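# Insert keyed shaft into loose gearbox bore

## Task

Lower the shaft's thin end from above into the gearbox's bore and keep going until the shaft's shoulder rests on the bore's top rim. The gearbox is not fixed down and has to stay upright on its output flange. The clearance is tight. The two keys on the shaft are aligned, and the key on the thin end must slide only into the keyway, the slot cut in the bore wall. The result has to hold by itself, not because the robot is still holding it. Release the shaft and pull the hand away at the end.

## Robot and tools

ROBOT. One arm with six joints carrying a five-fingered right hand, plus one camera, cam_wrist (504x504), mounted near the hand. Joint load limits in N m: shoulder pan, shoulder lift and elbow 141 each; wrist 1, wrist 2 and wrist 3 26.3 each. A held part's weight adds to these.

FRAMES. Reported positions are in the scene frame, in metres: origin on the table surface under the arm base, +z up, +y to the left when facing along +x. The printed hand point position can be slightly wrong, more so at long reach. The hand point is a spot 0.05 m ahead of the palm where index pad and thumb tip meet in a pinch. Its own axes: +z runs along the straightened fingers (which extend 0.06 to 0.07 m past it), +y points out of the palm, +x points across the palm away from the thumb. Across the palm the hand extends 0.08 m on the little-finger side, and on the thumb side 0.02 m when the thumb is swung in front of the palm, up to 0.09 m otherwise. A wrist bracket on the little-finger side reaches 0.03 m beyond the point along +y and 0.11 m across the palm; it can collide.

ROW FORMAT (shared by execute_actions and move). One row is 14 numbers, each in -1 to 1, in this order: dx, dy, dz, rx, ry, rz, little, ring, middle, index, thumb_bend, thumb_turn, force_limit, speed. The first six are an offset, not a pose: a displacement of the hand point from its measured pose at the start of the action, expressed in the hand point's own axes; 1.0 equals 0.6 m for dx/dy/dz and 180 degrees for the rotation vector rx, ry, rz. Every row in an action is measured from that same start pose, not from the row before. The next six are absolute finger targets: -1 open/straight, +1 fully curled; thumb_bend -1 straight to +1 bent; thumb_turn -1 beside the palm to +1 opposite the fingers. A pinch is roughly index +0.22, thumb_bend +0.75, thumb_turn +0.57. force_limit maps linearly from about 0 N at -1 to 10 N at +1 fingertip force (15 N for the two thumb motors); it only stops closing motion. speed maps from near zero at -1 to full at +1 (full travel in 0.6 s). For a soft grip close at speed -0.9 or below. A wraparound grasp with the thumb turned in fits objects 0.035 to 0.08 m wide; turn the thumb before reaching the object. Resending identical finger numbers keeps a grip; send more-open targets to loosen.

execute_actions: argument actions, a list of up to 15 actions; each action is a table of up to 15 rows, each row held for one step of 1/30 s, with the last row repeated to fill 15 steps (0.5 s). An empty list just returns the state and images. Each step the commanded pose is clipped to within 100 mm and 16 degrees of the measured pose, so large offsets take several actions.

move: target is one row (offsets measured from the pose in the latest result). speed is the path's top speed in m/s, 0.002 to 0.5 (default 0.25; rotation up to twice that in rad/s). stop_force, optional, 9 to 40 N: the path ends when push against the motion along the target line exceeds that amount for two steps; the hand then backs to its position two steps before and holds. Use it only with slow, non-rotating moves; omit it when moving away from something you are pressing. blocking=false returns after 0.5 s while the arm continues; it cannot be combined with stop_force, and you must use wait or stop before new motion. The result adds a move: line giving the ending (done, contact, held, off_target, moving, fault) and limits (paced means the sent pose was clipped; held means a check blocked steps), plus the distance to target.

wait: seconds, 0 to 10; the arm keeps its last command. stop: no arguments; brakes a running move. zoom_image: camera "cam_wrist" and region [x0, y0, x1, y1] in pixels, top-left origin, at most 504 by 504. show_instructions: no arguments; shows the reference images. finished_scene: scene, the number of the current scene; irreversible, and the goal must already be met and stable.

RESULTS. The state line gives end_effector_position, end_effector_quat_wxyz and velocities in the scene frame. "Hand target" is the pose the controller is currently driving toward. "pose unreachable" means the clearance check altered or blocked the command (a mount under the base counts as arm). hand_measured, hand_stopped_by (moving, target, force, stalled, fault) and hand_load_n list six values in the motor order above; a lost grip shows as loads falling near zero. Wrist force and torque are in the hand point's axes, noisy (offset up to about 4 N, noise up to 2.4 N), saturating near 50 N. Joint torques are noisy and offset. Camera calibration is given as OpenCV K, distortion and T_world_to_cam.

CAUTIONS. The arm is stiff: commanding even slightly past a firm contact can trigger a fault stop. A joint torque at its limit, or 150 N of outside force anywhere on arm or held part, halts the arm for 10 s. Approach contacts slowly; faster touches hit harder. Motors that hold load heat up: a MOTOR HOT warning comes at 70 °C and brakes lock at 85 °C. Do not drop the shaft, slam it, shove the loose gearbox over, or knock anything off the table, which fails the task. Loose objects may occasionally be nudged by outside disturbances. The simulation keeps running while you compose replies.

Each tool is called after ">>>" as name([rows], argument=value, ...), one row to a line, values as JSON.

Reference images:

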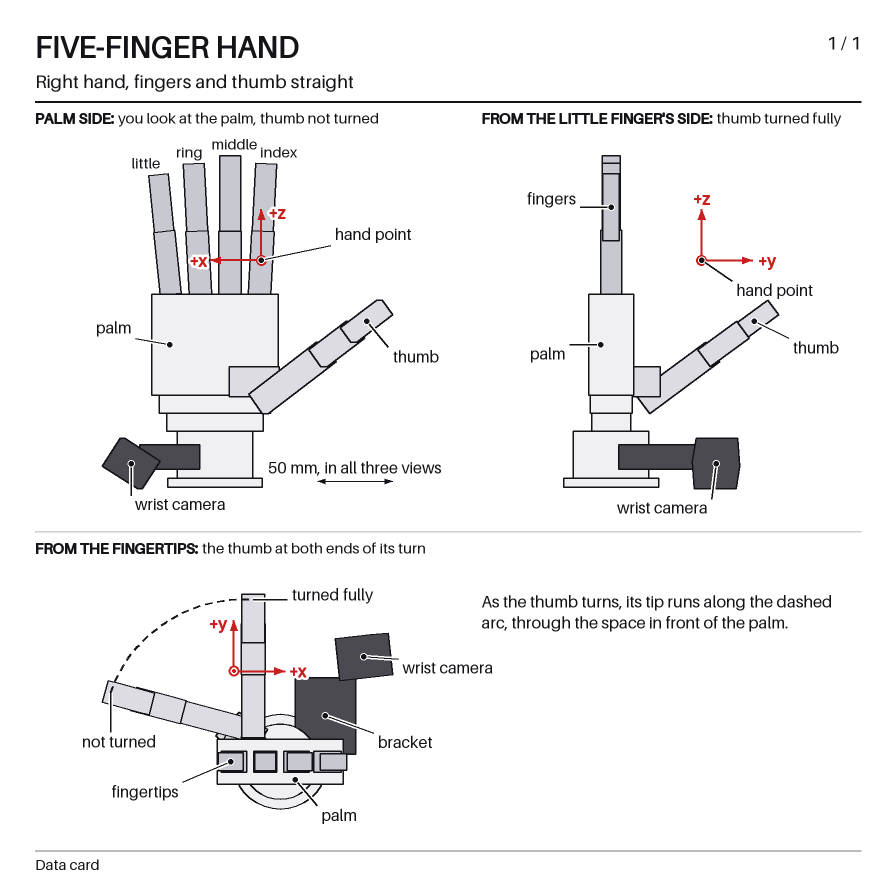

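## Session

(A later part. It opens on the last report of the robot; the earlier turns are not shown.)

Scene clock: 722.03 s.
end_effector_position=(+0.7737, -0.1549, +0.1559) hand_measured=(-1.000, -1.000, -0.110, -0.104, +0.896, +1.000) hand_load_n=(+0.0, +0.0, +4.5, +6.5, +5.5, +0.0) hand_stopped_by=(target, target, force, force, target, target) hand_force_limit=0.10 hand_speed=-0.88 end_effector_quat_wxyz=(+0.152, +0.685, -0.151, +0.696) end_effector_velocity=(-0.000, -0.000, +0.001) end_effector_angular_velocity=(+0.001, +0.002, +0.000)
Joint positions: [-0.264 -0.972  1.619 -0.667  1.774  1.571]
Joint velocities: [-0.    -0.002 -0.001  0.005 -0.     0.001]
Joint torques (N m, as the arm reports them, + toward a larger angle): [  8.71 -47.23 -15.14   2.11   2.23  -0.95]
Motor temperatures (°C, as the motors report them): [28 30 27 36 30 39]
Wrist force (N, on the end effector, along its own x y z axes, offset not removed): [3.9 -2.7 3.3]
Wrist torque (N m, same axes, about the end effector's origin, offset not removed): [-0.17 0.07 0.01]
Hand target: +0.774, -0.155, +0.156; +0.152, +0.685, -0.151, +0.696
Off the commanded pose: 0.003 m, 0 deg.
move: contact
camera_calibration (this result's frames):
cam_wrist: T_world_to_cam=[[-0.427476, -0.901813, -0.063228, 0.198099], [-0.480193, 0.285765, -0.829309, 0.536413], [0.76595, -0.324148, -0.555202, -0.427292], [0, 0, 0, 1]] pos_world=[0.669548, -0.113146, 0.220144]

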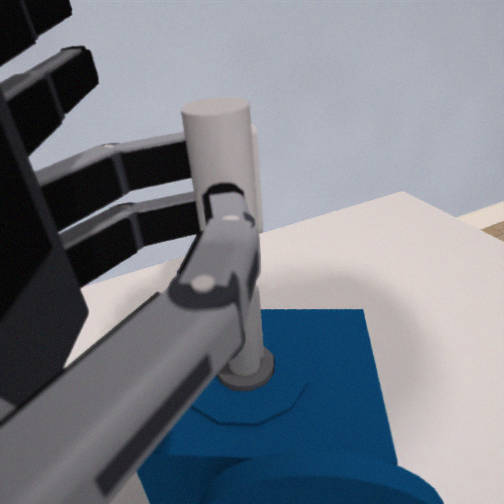

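>>> wait(seconds=0.1)

>>> wait(seconds=0.1)

>>> wait(seconds=0.1)

Scene clock: 724.30 s.
end_effector_position=(+0.7738, -0.1549, +0.1562) hand_measured=(-1.000, -1.000, -0.110, -0.104, +0.896, +1.000) hand_load_n=(+0.0, +0.0, +4.0, +6.5, +5.5, +0.5) hand_stopped_by=(target, target, force, force, target, target) hand_force_limit=0.10 hand_speed=-0.88 end_effector_quat_wxyz=(+0.152, +0.685, -0.151, +0.696) end_effector_velocity=(+0.000, -0.000, -0.000) end_effector_angular_velocity=(+0.001, -0.001, +0.000)
Joint positions: [-0.264 -0.972  1.618 -0.667  1.774  1.571]
Joint velocities: [-0.     0.001 -0.001 -0.001 -0.     0.001]
Joint torques (N m, as the arm reports them, + toward a larger angle): [  6.44 -53.24 -27.74  -3.27   1.63  -1.31]
Motor temperatures (°C, as the motors report them): [28 30 27 36 30 39]
Wrist force (N, on the end effector, along its own x y z axes, offset not removed): [-2.8 -2.3 1.6]
Wrist torque (N m, same axes, about the end effector's origin, offset not removed): [-0.10 0.27 -0.14]
Hand target: +0.774, -0.155, +0.156; +0.152, +0.685, -0.151, +0.696
Off the commanded pose: 0.003 m, 0 deg.
wait: 0.10 s; at rest from the start
camera_calibration (this result's frames):
cam_wrist: T_world_to_cam=[[-0.427479, -0.901812, -0.063218, 0.198122], [-0.480231, 0.285774, -0.829284, 0.536689], [0.765924, -0.324142, -0.555241, -0.42712], [0, 0, 0, 1]] pos_world=[0.669569, -0.11315, 0.220438]

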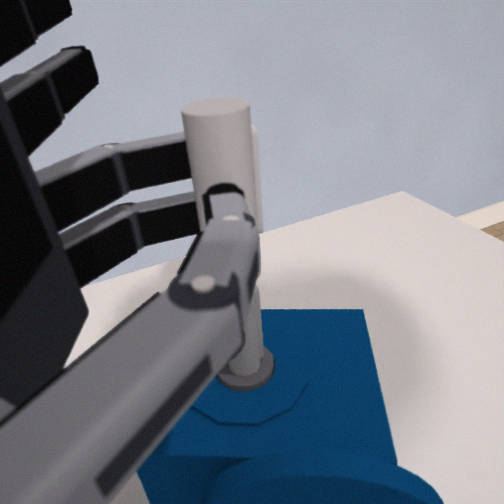

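Scene clock: 724.40 s.
end_effector_position=(+0.7738, -0.1549, +0.1562) hand_measured=(-1.000, -1.000, -0.110, -0.104, +0.896, +1.000) hand_load_n=(+0.0, +0.0, +4.0, +6.5, +5.5, +0.5) hand_stopped_by=(target, target, force, force, target, target) hand_force_limit=0.10 hand_speed=-0.88 end_effector_quat_wxyz=(+0.152, +0.685, -0.151, +0.696) end_effector_velocity=(-0.000, -0.000, +0.000) end_effector_angular_velocity=(-0.000, -0.000, -0.000)
Joint positions: [-0.264 -0.972  1.618 -0.667  1.774  1.571]
Joint velocities: [-0. -0. -0. -0.  0. -0.]
Joint torques (N m, as the arm reports them, + toward a larger angle): [  5.73 -52.71 -28.21  -3.38   1.53  -1.22]
Motor temperatures (°C, as the motors report them): [28 30 27 36 30 39]
Wrist force (N, on the end effector, along its own x y z axes, offset not removed): [-1.6 -3.0 2.8]
Wrist torque (N m, same axes, about the end effector's origin, offset not removed): [-0.26 -0.01 -0.11]
Hand target: +0.774, -0.155, +0.156; +0.152, +0.685, -0.151, +0.696
Off the commanded pose: 0.003 m, 0 deg.
wait: 0.10 s; no rest
camera_calibration (this result's frames):
cam_wrist: T_world_to_cam=[[-0.427478, -0.901812, -0.0632191, 0.198122], [-0.480227, 0.285773, -0.829287, 0.536687], [0.765927, -0.324143, -0.555236, -0.427123], [0, 0, 0, 1]] pos_world=[0.669569, -0.11315, 0.220439]

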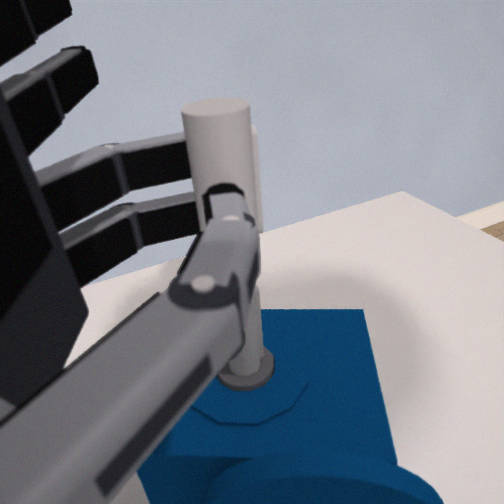

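Scene clock: 724.50 s.
end_effector_position=(+0.7738, -0.1549, +0.1562) hand_measured=(-1.000, -1.000, -0.110, -0.104, +0.896, +1.000) hand_load_n=(+0.0, +0.0, +4.0, +6.5, +5.5, +0.5) hand_stopped_by=(target, target, force, force, target, target) hand_force_limit=0.10 hand_speed=-0.88 end_effector_quat_wxyz=(+0.152, +0.685, -0.151, +0.696) end_effector_velocity=(-0.000, -0.000, -0.002) end_effector_angular_velocity=(+0.002, +0.003, -0.000)
Joint positions: [-0.264 -0.972  1.618 -0.667  1.774  1.571]
Joint velocities: [-0.     0.002 -0.     0.002 -0.     0.001]
Joint torques (N m, as the arm reports them, + toward a larger angle): [  6.57 -52.05 -28.41  -3.46   1.37  -1.2 ]
Motor temperatures (°C, as the motors report them): [28 30 27 36 30 39]
Wrist force (N, on the end effector, along its own x y z axes, offset not removed): [-1.2 -2.3 2.4]
Wrist torque (N m, same axes, about the end effector's origin, offset not removed): [-0.15 -0.09 -0.08]
Hand target: +0.774, -0.155, +0.156; +0.152, +0.685, -0.151, +0.696
Off the commanded pose: 0.003 m, 0 deg.
wait: 0.10 s; no rest
camera_calibration (this result's frames):
cam_wrist: T_world_to_cam=[[-0.427477, -0.901813, -0.0632239, 0.198123], [-0.480208, 0.285768, -0.829299, 0.53668], [0.765939, -0.324146, -0.555217, -0.427135], [0, 0, 0, 1]] pos_world=[0.669571, -0.113151, 0.220441]

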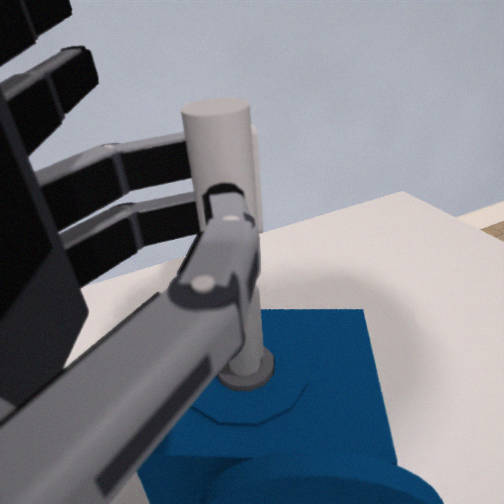

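>>> execute_actions([
  [[0, -0.00045, 0.00056, 0, -0.0014, -0.0011, -1, -1, 0.3, 0.3, 0.9, 1.0, 0.1, -0.88]],
])

>>> move(target=[-0.008, 0, -0.0001, 0, 0, 0, -1, -1, 0.3, 0.3, 0.9, 1.0, 0.1, -0.88], speed=0.004, stop_force=9)

Scene clock: 728.70 s.
end_effector_position=(+0.7742, -0.1548, +0.1562) hand_measured=(-1.000, -1.000, -0.110, -0.104, +0.896, +1.000) hand_load_n=(+0.0, +0.0, +4.0, +6.0, +5.5, +0.5) hand_stopped_by=(target, target, force, force, target, target) hand_force_limit=0.10 hand_speed=-0.88 end_effector_quat_wxyz=(+0.153, +0.687, -0.150, +0.694) end_effector_velocity=(-0.000, +0.000, -0.002) end_effector_angular_velocity=(+0.002, +0.004, +0.001)
Joint positions: [-0.264 -0.971  1.615 -0.659  1.775  1.568]
Joint velocities: [-0.     0.002 -0.     0.003 -0.001  0.001]
Joint torques (N m, as the arm reports them, + toward a larger angle): [  9.32 -36.86 -28.71   0.39   2.    -2.1 ]
Motor temperatures (°C, as the motors report them): [28 30 27 36 30 39]
Wrist force (N, on the end effector, along its own x y z axes, offset not removed): [-2.7 -1.7 0.9]
Wrist torque (N m, same axes, about the end effector's origin, offset not removed): [-0.13 0.18 -0.09]
Hand target: +0.774, -0.155, +0.156; +0.153, +0.687, -0.150, +0.694
Off the commanded pose: 0.000 m, 0 deg.
camera_calibration (this result's frames):
cam_wrist: T_world_to_cam=[[-0.427844, -0.901871, -0.0598177, 0.198131], [-0.484554, 0.28473, -0.827125, 0.539736], [0.762992, -0.324895, -0.558825, -0.424674], [0, 0, 0, 1]] pos_world=[0.670323, -0.112966, 0.220963]

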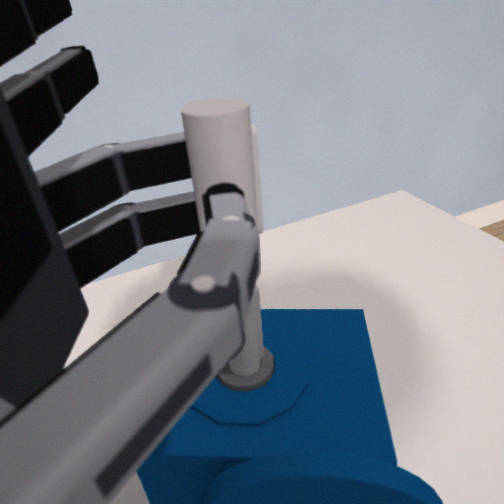

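Scene clock: 730.13 s.
end_effector_position=(+0.7742, -0.1549, +0.1515) hand_measured=(-1.000, -1.000, -0.110, -0.104, +0.896, +1.000) hand_load_n=(+0.0, +0.0, +4.0, +6.0, +5.5, +0.5) hand_stopped_by=(target, target, force, force, target, target) hand_force_limit=0.10 hand_speed=-0.88 end_effector_quat_wxyz=(+0.153, +0.687, -0.150, +0.694) end_effector_velocity=(+0.000, -0.000, -0.001) end_effector_angular_velocity=(-0.002, +0.000, +0.001)
Joint positions: [-0.264 -0.965  1.618 -0.669  1.775  1.568]
Joint velocities: [-0.     0.002 -0.    -0.002 -0.001 -0.002]
Joint torques (N m, as the arm reports them, + toward a larger angle): [  6.49 -36.86 -10.08  -3.23   1.59   1.32]
Motor temperatures (°C, as the motors report them): [28 30 27 36 30 39]
Wrist force (N, on the end effector, along its own x y z axes, offset not removed): [-1.0 -2.5 0.6]
Wrist torque (N m, same axes, about the end effector's origin, offset not removed): [-0.25 0.09 -0.09]
Hand target: +0.774, -0.155, +0.151; +0.153, +0.687, -0.150, +0.694
Off the commanded pose: 0.000 m, 0 deg.
move: done
camera_calibration (this result's frames):
cam_wrist: T_world_to_cam=[[-0.427844, -0.901872, -0.0597987, 0.197844], [-0.484562, 0.284717, -0.827126, 0.535877], [0.762987, -0.324905, -0.558827, -0.427286], [0, 0, 0, 1]] pos_world=[0.670325, -0.11297, 0.216289]

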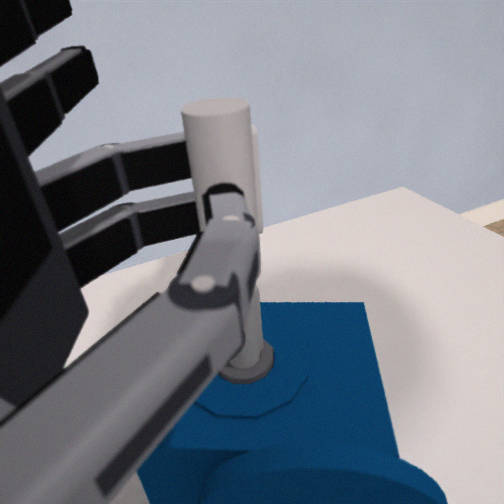

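>>> move(target=[-0.025, -0.0002, -0.0003, 0, 0, 0, -1, -1, 0.3, 0.3, 0.9, 1.0, 0.1, -0.88], speed=0.008, stop_force=9)

Scene clock: 734.70 s.
end_effector_position=(+0.7742, -0.1548, +0.1368) hand_measured=(-1.000, -1.000, -0.110, -0.104, +0.896, +1.000) hand_load_n=(+0.0, +0.0, +4.0, +6.0, +5.5, +0.0) hand_stopped_by=(target, target, force, force, target, target) hand_force_limit=0.10 hand_speed=-0.88 end_effector_quat_wxyz=(+0.153, +0.687, -0.150, +0.694) end_effector_velocity=(+0.000, -0.000, -0.003) end_effector_angular_velocity=(-0.001, +0.003, -0.000)
Joint positions: [-0.264 -0.943  1.626 -0.699  1.775  1.568]
Joint velocities: [ 0.     0.005 -0.    -0.003  0.    -0.002]
Joint torques (N m, as the arm reports them, + toward a larger angle): [ 11.28 -29.93  -5.78  -2.08   1.49   0.43]
Motor temperatures (°C, as the motors report them): [28 30 27 36 30 39]
Wrist force (N, on the end effector, along its own x y z axes, offset not removed): [3.5 1.1 3.1]
Wrist torque (N m, same axes, about the end effector's origin, offset not removed): [-0.23 0.19 0.00]
Hand target: +0.774, -0.155, +0.137; +0.153, +0.687, -0.150, +0.694
Off the commanded pose: 0.000 m, 0 deg.
move: done
camera_calibration (this result's frames):
cam_wrist: T_world_to_cam=[[-0.427853, -0.901867, -0.0598233, 0.197063], [-0.484546, 0.284738, -0.827127, 0.523687], [0.762992, -0.324901, -0.558822, -0.43555], [0, 0, 0, 1]] pos_world=[0.670386, -0.1129, 0.20155]

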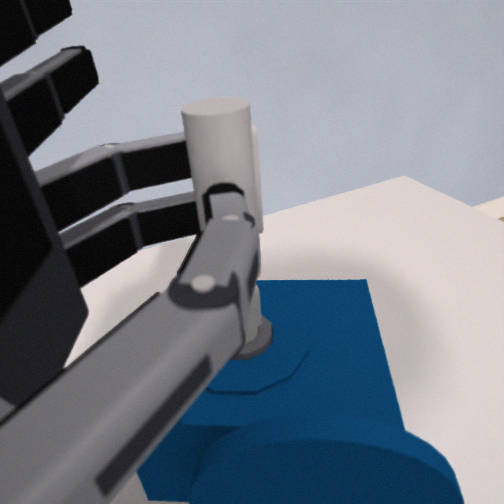

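>>> execute_actions([
  [[0, 0.0003, 0.0003, 0, 0, 0, -1, -1, 0.3, 0.3, 0.9, 1.0, 0.1, -0.88]],
])

>>> move(target=[-0.022, 0.0001, 0, 0, 0, 0, -1, -1, 0.3, 0.3, 0.9, 1.0, 0.1, -0.88], speed=0.008, stop_force=9)

Scene clock: 738.67 s.
end_effector_position=(+0.7743, -0.1550, +0.1367) hand_measured=(-1.000, -1.000, -0.110, -0.104, +0.896, +1.000) hand_load_n=(+0.0, +0.0, +4.0, +6.0, +5.5, +0.5) hand_stopped_by=(target, target, force, force, target, target) hand_force_limit=0.10 hand_speed=-0.88 end_effector_quat_wxyz=(+0.153, +0.687, -0.150, +0.694) end_effector_velocity=(+0.000, -0.000, +0.002) end_effector_angular_velocity=(+0.000, -0.002, -0.001)
Joint positions: [-0.264 -0.943  1.626 -0.699  1.775  1.568]
Joint velocities: [-0.    -0.002 -0.001  0.     0.     0.001]
Joint torques (N m, as the arm reports them, + toward a larger angle): [ -6.7  -54.22 -29.22  -0.11  -1.87  -0.32]
Motor temperatures (°C, as the motors report them): [28 30 27 36 30 39]
Wrist force (N, on the end effector, along its own x y z axes, offset not removed): [-2.5 -2.7 1.7]
Wrist torque (N m, same axes, about the end effector's origin, offset not removed): [-0.24 0.03 -0.06]
Hand target: +0.774, -0.155, +0.137; +0.153, +0.687, -0.150, +0.694
Off the commanded pose: 0.000 m, 0 deg.
camera_calibration (this result's frames):
cam_wrist: T_world_to_cam=[[-0.427836, -0.90188, -0.0597328, 0.196865], [-0.4848, 0.284752, -0.826974, 0.523815], [0.76284, -0.324851, -0.559059, -0.435553], [0, 0, 0, 1]] pos_world=[0.670428, -0.113098, 0.201441]

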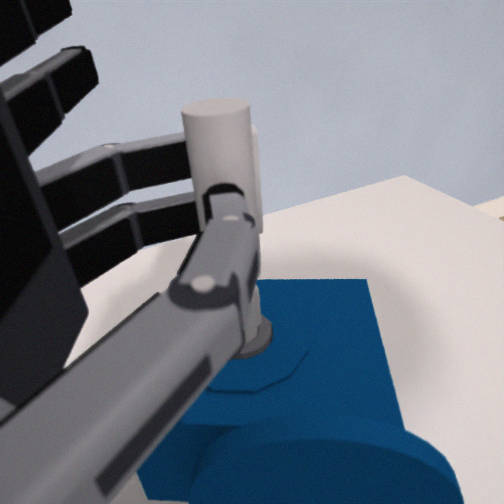

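Scene clock: 740.53 s.
end_effector_position=(+0.7744, -0.1551, +0.1237) hand_measured=(-1.000, -1.000, -0.110, -0.104, +0.896, +1.000) hand_load_n=(+0.0, +0.0, +4.0, +6.0, +5.5, +0.0) hand_stopped_by=(target, target, force, force, target, target) hand_force_limit=0.10 hand_speed=-0.88 end_effector_quat_wxyz=(+0.153, +0.687, -0.150, +0.694) end_effector_velocity=(+0.000, -0.000, -0.002) end_effector_angular_velocity=(-0.001, -0.002, -0.000)
Joint positions: [-0.264 -0.923  1.633 -0.725  1.775  1.568]
Joint velocities: [ 0.     0.004  0.    -0.006  0.    -0.001]
Joint torques (N m, as the arm reports them, + toward a larger angle): [ -6.86 -34.79  -9.58  -3.43  -1.89   1.67]
Motor temperatures (°C, as the motors report them): [28 30 27 36 30 39]
Wrist force (N, on the end effector, along its own x y z axes, offset not removed): [0.5 -2.5 -1.1]
Wrist torque (N m, same axes, about the end effector's origin, offset not removed): [-0.13 -0.15 0.05]
Hand target: +0.774, -0.155, +0.123; +0.153, +0.687, -0.150, +0.694
Off the commanded pose: 0.000 m, 0 deg.
move: done
camera_calibration (this result's frames):
cam_wrist: T_world_to_cam=[[-0.427834, -0.901881, -0.0597306, 0.196013], [-0.484799, 0.284749, -0.826975, 0.513216], [0.762842, -0.324851, -0.559057, -0.442929], [0, 0, 0, 1]] pos_world=[0.670552, -0.113242, 0.188502]

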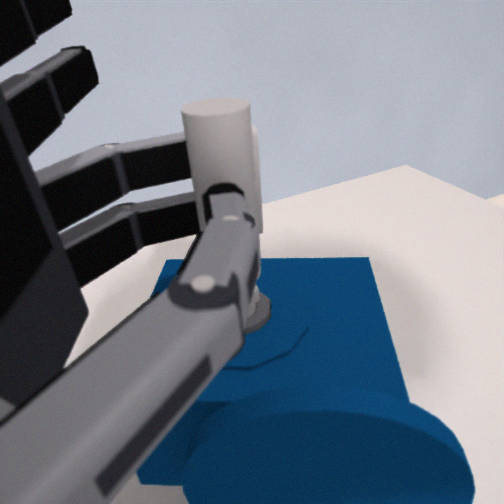

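>>> move(target=[-0.019, -0.0001, -0.00025, 0, 0, 0, -1, -1, 0.3, 0.3, 0.9, 1.0, 0.1, -0.88], speed=0.008, stop_force=9)

>>> move(target=[-0.014, 0, -0.0001, 0, 0, 0, -1, -1, 0.3, 0.3, 0.9, 1.0, 0.1, -0.88], speed=0.003, stop_force=9)

Scene clock: 744.83 s.
end_effector_position=(+0.7744, -0.1551, +0.1126) hand_measured=(-1.000, -1.000, -0.110, -0.104, +0.896, +1.000) hand_load_n=(+0.0, +0.0, +3.5, +5.5, +5.5, +0.5) hand_stopped_by=(target, target, force, force, target, target) hand_force_limit=0.10 hand_speed=-0.88 end_effector_quat_wxyz=(+0.153, +0.687, -0.150, +0.694) end_effector_velocity=(+0.000, +0.000, -0.003) end_effector_angular_velocity=(-0.000, +0.003, +0.001)
Joint positions: [-0.264 -0.905  1.638 -0.748  1.775  1.568]
Joint velocities: [-0.     0.005  0.    -0.003 -0.001 -0.001]
Joint torques (N m, as the arm reports them, + toward a larger angle): [  8.75 -36.88  -8.13  -3.73   1.79   2.12]
Motor temperatures (°C, as the motors report them): [28 30 27 36 30 39]
Wrist force (N, on the end effector, along its own x y z axes, offset not removed): [-1.4 -1.3 -0.1]
Wrist torque (N m, same axes, about the end effector's origin, offset not removed): [-0.07 0.08 -0.03]
Hand target: +0.774, -0.155, +0.112; +0.153, +0.687, -0.150, +0.694
Off the commanded pose: 0.000 m, 0 deg.
move: done
camera_calibration (this result's frames):
cam_wrist: T_world_to_cam=[[-0.42784, -0.901878, -0.059738, 0.19539], [-0.484799, 0.28476, -0.826971, 0.503999], [0.762838, -0.324851, -0.559062, -0.449158], [0, 0, 0, 1]] pos_world=[0.670569, -0.11321, 0.177358]

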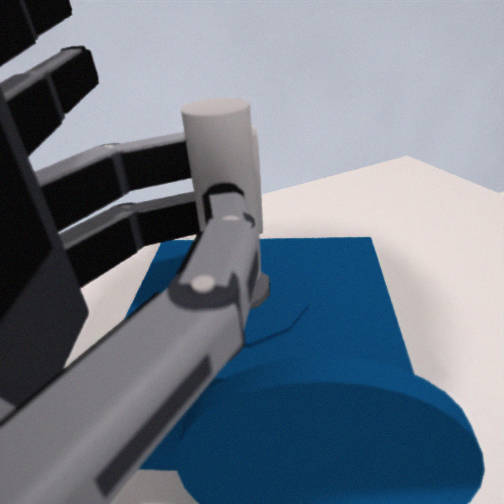

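Scene clock: 747.40 s.
end_effector_position=(+0.7745, -0.1551, +0.1062) hand_measured=(-1.000, -1.000, -0.110, -0.104, +0.896, +1.000) hand_load_n=(+0.0, +0.0, +3.0, +5.0, +6.0, -2.5) hand_stopped_by=(target, target, force, force, target, target) hand_force_limit=0.10 hand_speed=-0.88 end_effector_quat_wxyz=(+0.153, +0.687, -0.150, +0.695) end_effector_velocity=(+0.000, -0.000, +0.002) end_effector_angular_velocity=(+0.000, -0.002, +0.000)
Joint positions: [-0.264 -0.895  1.64  -0.761  1.775  1.568]
Joint velocities: [-0.    -0.002 -0.001  0.001 -0.001  0.001]
Joint torques (N m, as the arm reports them, + toward a larger angle): [  1.32 -47.55  -9.16   1.87   0.72   2.31]
Motor temperatures (°C, as the motors report them): [28 30 27 36 30 39]
Wrist force (N, on the end effector, along its own x y z axes, offset not removed): [7.2 -0.7 -4.4]
Wrist torque (N m, same axes, about the end effector's origin, offset not removed): [0.05 0.30 0.00]
Hand target: +0.774, -0.155, +0.106; +0.153, +0.687, -0.150, +0.694
Off the commanded pose: 0.002 m, 0 deg.
move: contact
camera_calibration (this result's frames):
cam_wrist: T_world_to_cam=[[-0.427817, -0.901884, -0.0598237, 0.195006], [-0.484482, 0.284687, -0.827182, 0.498498], [0.763053, -0.324899, -0.55874, -0.453036], [0, 0, 0, 1]] pos_world=[0.670631, -0.113235, 0.170885]

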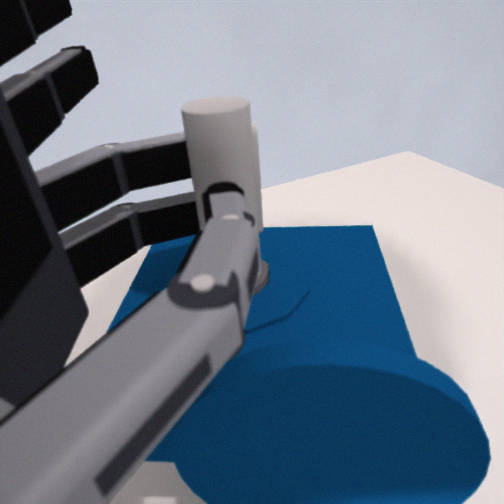

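>>> move(target=[0.0006, 0, 0, 0, 0, 0, -1, -1, -1, -1, 0.9, 1.0, 0.1, -0.3], speed=0.005)

>>> move(target=[0.01, 0, -0.02, 0, 0, 0, -1, -1, -1, -1, 0.9, 1.0, 0.1, -0.3], speed=0.03)

>>> move(target=[0.12, 0.03, -0.08, 0, 0, 0, -1, -1, -1, -1, 0.9, 1.0, 0.1, -0.3], speed=0.12)

Scene clock: 751.50 s.
end_effector_position=(+0.7745, -0.1551, +0.1065) hand_measured=(-1.000, -1.000, -1.000, -1.000, +0.900, +1.000) hand_load_n=(+0.0, +0.0, +0.0, +0.0, +0.0, +0.0) hand_stopped_by=(target, target, target, target, target, target) hand_force_limit=0.10 hand_speed=-0.30 end_effector_quat_wxyz=(+0.153, +0.687, -0.150, +0.695) end_effector_velocity=(-0.001, +0.000, -0.002) end_effector_angular_velocity=(+0.002, +0.004, -0.001)
Joint positions: [-0.264 -0.896  1.64  -0.76   1.775  1.568]
Joint velocities: [0.    0.002 0.    0.003 0.001 0.001]
Joint torques (N m, as the arm reports them, + toward a larger angle): [  2.43 -52.96 -27.45   0.27   0.48   2.02]
Motor temperatures (°C, as the motors report them): [28 30 27 36 30 39]
Wrist force (N, on the end effector, along its own x y z axes, offset not removed): [-2.1 -1.0 0.6]
Wrist torque (N m, same axes, about the end effector's origin, offset not removed): [-0.11 0.24 -0.20]
Hand target: +0.774, -0.155, +0.107; +0.153, +0.687, -0.150, +0.695
Off the commanded pose: 0.000 m, 0 deg.
move: done
camera_calibration (this result's frames):
cam_wrist: T_world_to_cam=[[-0.427816, -0.901884, -0.0598233, 0.195027], [-0.484484, 0.284687, -0.827181, 0.498793], [0.763052, -0.324898, -0.558742, -0.452831], [0, 0, 0, 1]] pos_world=[0.670626, -0.113233, 0.171244]

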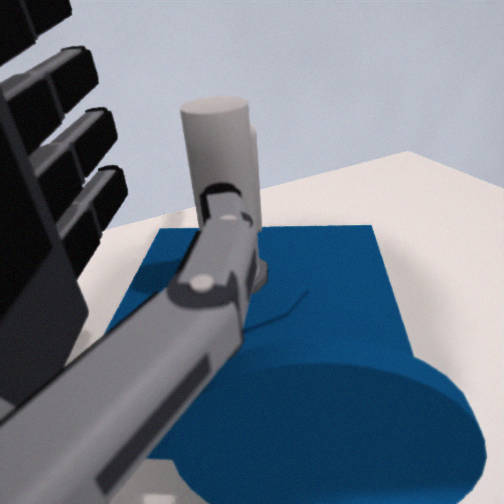

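Scene clock: 752.33 s.
end_effector_position=(+0.7637, -0.1502, +0.1122) hand_measured=(-1.000, -1.000, -1.000, -1.000, +0.900, +1.000) hand_load_n=(+0.0, +0.0, +0.0, +0.0, +0.0, +0.0) hand_stopped_by=(target, target, target, target, target, target) hand_force_limit=0.10 hand_speed=-0.30 end_effector_quat_wxyz=(+0.153, +0.687, -0.150, +0.695) end_effector_velocity=(-0.002, +0.001, +0.000) end_effector_angular_velocity=(-0.003, +0.003, +0.001)
Joint positions: [-0.26  -0.924  1.674 -0.766  1.779  1.568]
Joint velocities: [ 0.001 -0.005  0.006 -0.     0.    -0.003]
Joint torques (N m, as the arm reports them, + toward a larger angle): [  8.96 -52.77  -9.89  -3.38   1.68  -2.04]
Motor temperatures (°C, as the motors report them): [28 30 27 36 30 39]
Wrist force (N, on the end effector, along its own x y z axes, offset not removed): [-1.4 -1.5 0.2]
Wrist torque (N m, same axes, about the end effector's origin, offset not removed): [-0.16 0.13 -0.11]
Hand target: +0.764, -0.150, +0.112; +0.153, +0.687, -0.150, +0.695
Off the commanded pose: 0.000 m, 0 deg.
move: done
camera_calibration (this result's frames):
cam_wrist: T_world_to_cam=[[-0.427825, -0.901879, -0.0598285, 0.195253], [-0.484483, 0.284697, -0.827178, 0.496893], [0.763048, -0.324901, -0.558745, -0.439819], [0, 0, 0, 1]] pos_world=[0.659873, -0.108267, 0.176954]

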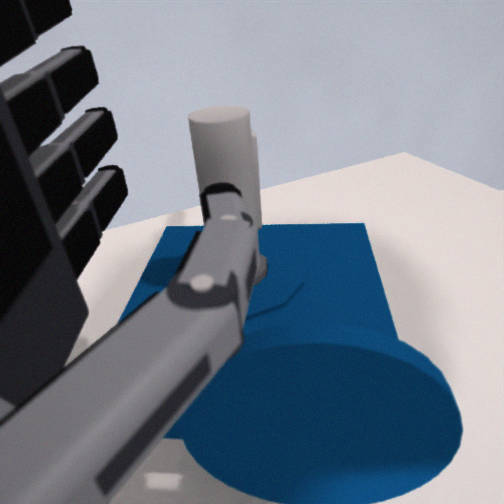

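Scene clock: 753.63 s.
end_effector_position=(+0.7119, -0.1459, +0.1833) hand_measured=(-1.000, -1.000, -1.000, -1.000, +0.900, +1.000) hand_load_n=(+0.0, +0.0, +0.0, +0.0, +0.0, +0.0) hand_stopped_by=(target, target, target, target, target, target) hand_force_limit=0.10 hand_speed=-0.30 end_effector_quat_wxyz=(+0.153, +0.687, -0.150, +0.695) end_effector_velocity=(-0.002, +0.000, +0.002) end_effector_angular_velocity=(-0.001, +0.001, +0.000)
Joint positions: [-0.275 -1.131  1.797 -0.681  1.764  1.569]
Joint velocities: [-0.    -0.007  0.004  0.004 -0.001 -0.001]
Joint torques (N m, as the arm reports them, + toward a larger angle): [ -6.   -44.97 -10.45   0.18  -1.98   2.3 ]
Motor temperatures (°C, as the motors report them): [28 30 27 36 30 39]
Wrist force (N, on the end effector, along its own x y z axes, offset not removed): [-1.6 -2.5 0.7]
Wrist torque (N m, same axes, about the end effector's origin, offset not removed): [-0.31 0.09 -0.16]
Hand target: +0.712, -0.146, +0.183; +0.153, +0.687, -0.150, +0.695
Off the commanded pose: 0.000 m, 0 deg.
move: done
camera_calibration (this result's frames):
cam_wrist: T_world_to_cam=[[-0.427845, -0.901868, -0.0598621, 0.181204], [-0.484465, 0.284734, -0.827176, 0.529332], [0.763049, -0.324902, -0.558745, -0.359189], [0, 0, 0, 1]] pos_world=[0.608049, -0.103998, 0.248003]

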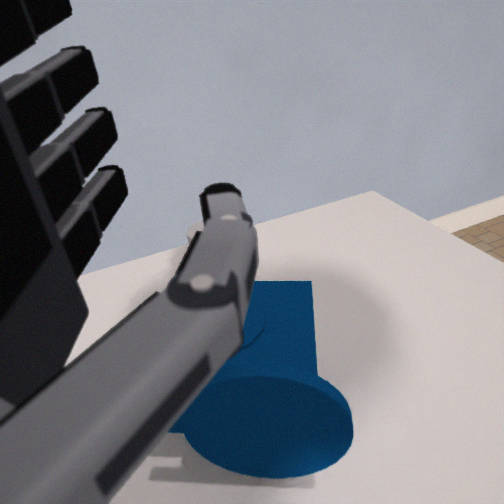

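>>> move(target=[0, -0.09, 0, 0, 0, 0, -1, -1, -1, -1, 0.9, 1.0, 0.1, -0.3], speed=0.12)

Scene clock: 756.33 s.
end_effector_position=(+0.7343, -0.0972, +0.1832) hand_measured=(-1.000, -1.000, -1.000, -1.000, +0.900, +1.000) hand_load_n=(+0.0, +0.0, +0.0, +0.0, +0.0, +0.0) hand_stopped_by=(target, target, target, target, target, target) hand_force_limit=0.10 hand_speed=-0.30 end_effector_quat_wxyz=(+0.153, +0.687, -0.150, +0.695) end_effector_velocity=(+0.001, +0.002, +0.001) end_effector_angular_velocity=(-0.001, -0.000, -0.001)
Joint positions: [-0.172 -1.08   1.715 -0.651  1.867  1.567]
Joint velocities: [ 0.006  0.003 -0.006  0.003  0.007 -0.001]
Joint torques (N m, as the arm reports them, + toward a larger angle): [  6.39 -31.2  -30.55   0.6    2.    -2.17]
Motor temperatures (°C, as the motors report them): [28 30 27 36 30 39]
Wrist force (N, on the end effector, along its own x y z axes, offset not removed): [-1.4 -1.7 -0.2]
Wrist torque (N m, same axes, about the end effector's origin, offset not removed): [-0.19 0.14 -0.22]
Hand target: +0.735, -0.097, +0.183; +0.153, +0.687, -0.150, +0.695
Off the commanded pose: 0.000 m, 0 deg.
move: done
camera_calibration (this result's frames):
cam_wrist: T_world_to_cam=[[-0.427737, -0.901938, -0.0595804, 0.234571], [-0.484511, 0.284423, -0.827256, 0.526323], [0.763079, -0.32498, -0.558657, -0.360571], [0, 0, 0, 1]] pos_world=[0.630488, -0.0553086, 0.247944]

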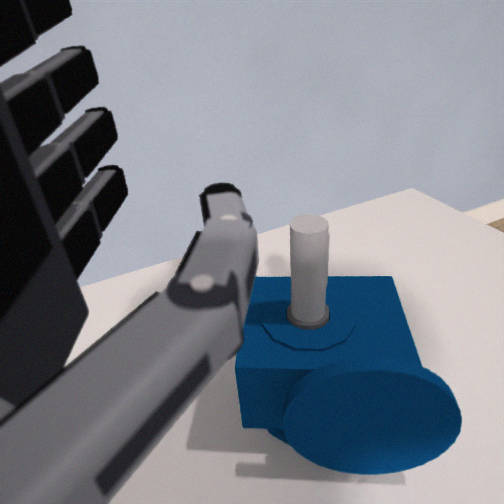

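>>> zoom_image(camera="cam_wrist", region=[260, 270, 360, 350])

Region (260, 270, 360, 350) of cam_wrist's 504x504 image, scaled by 5.040, with more detail than that image has; it fills the top 403 rows of this view, and the rest is white.

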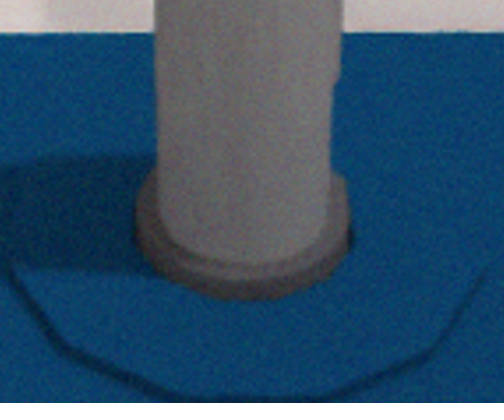

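The shoulder is seated on the rim, so I'm closing out scene 1.

>>> finished_scene(scene=1)

The scene is finished: the task was done.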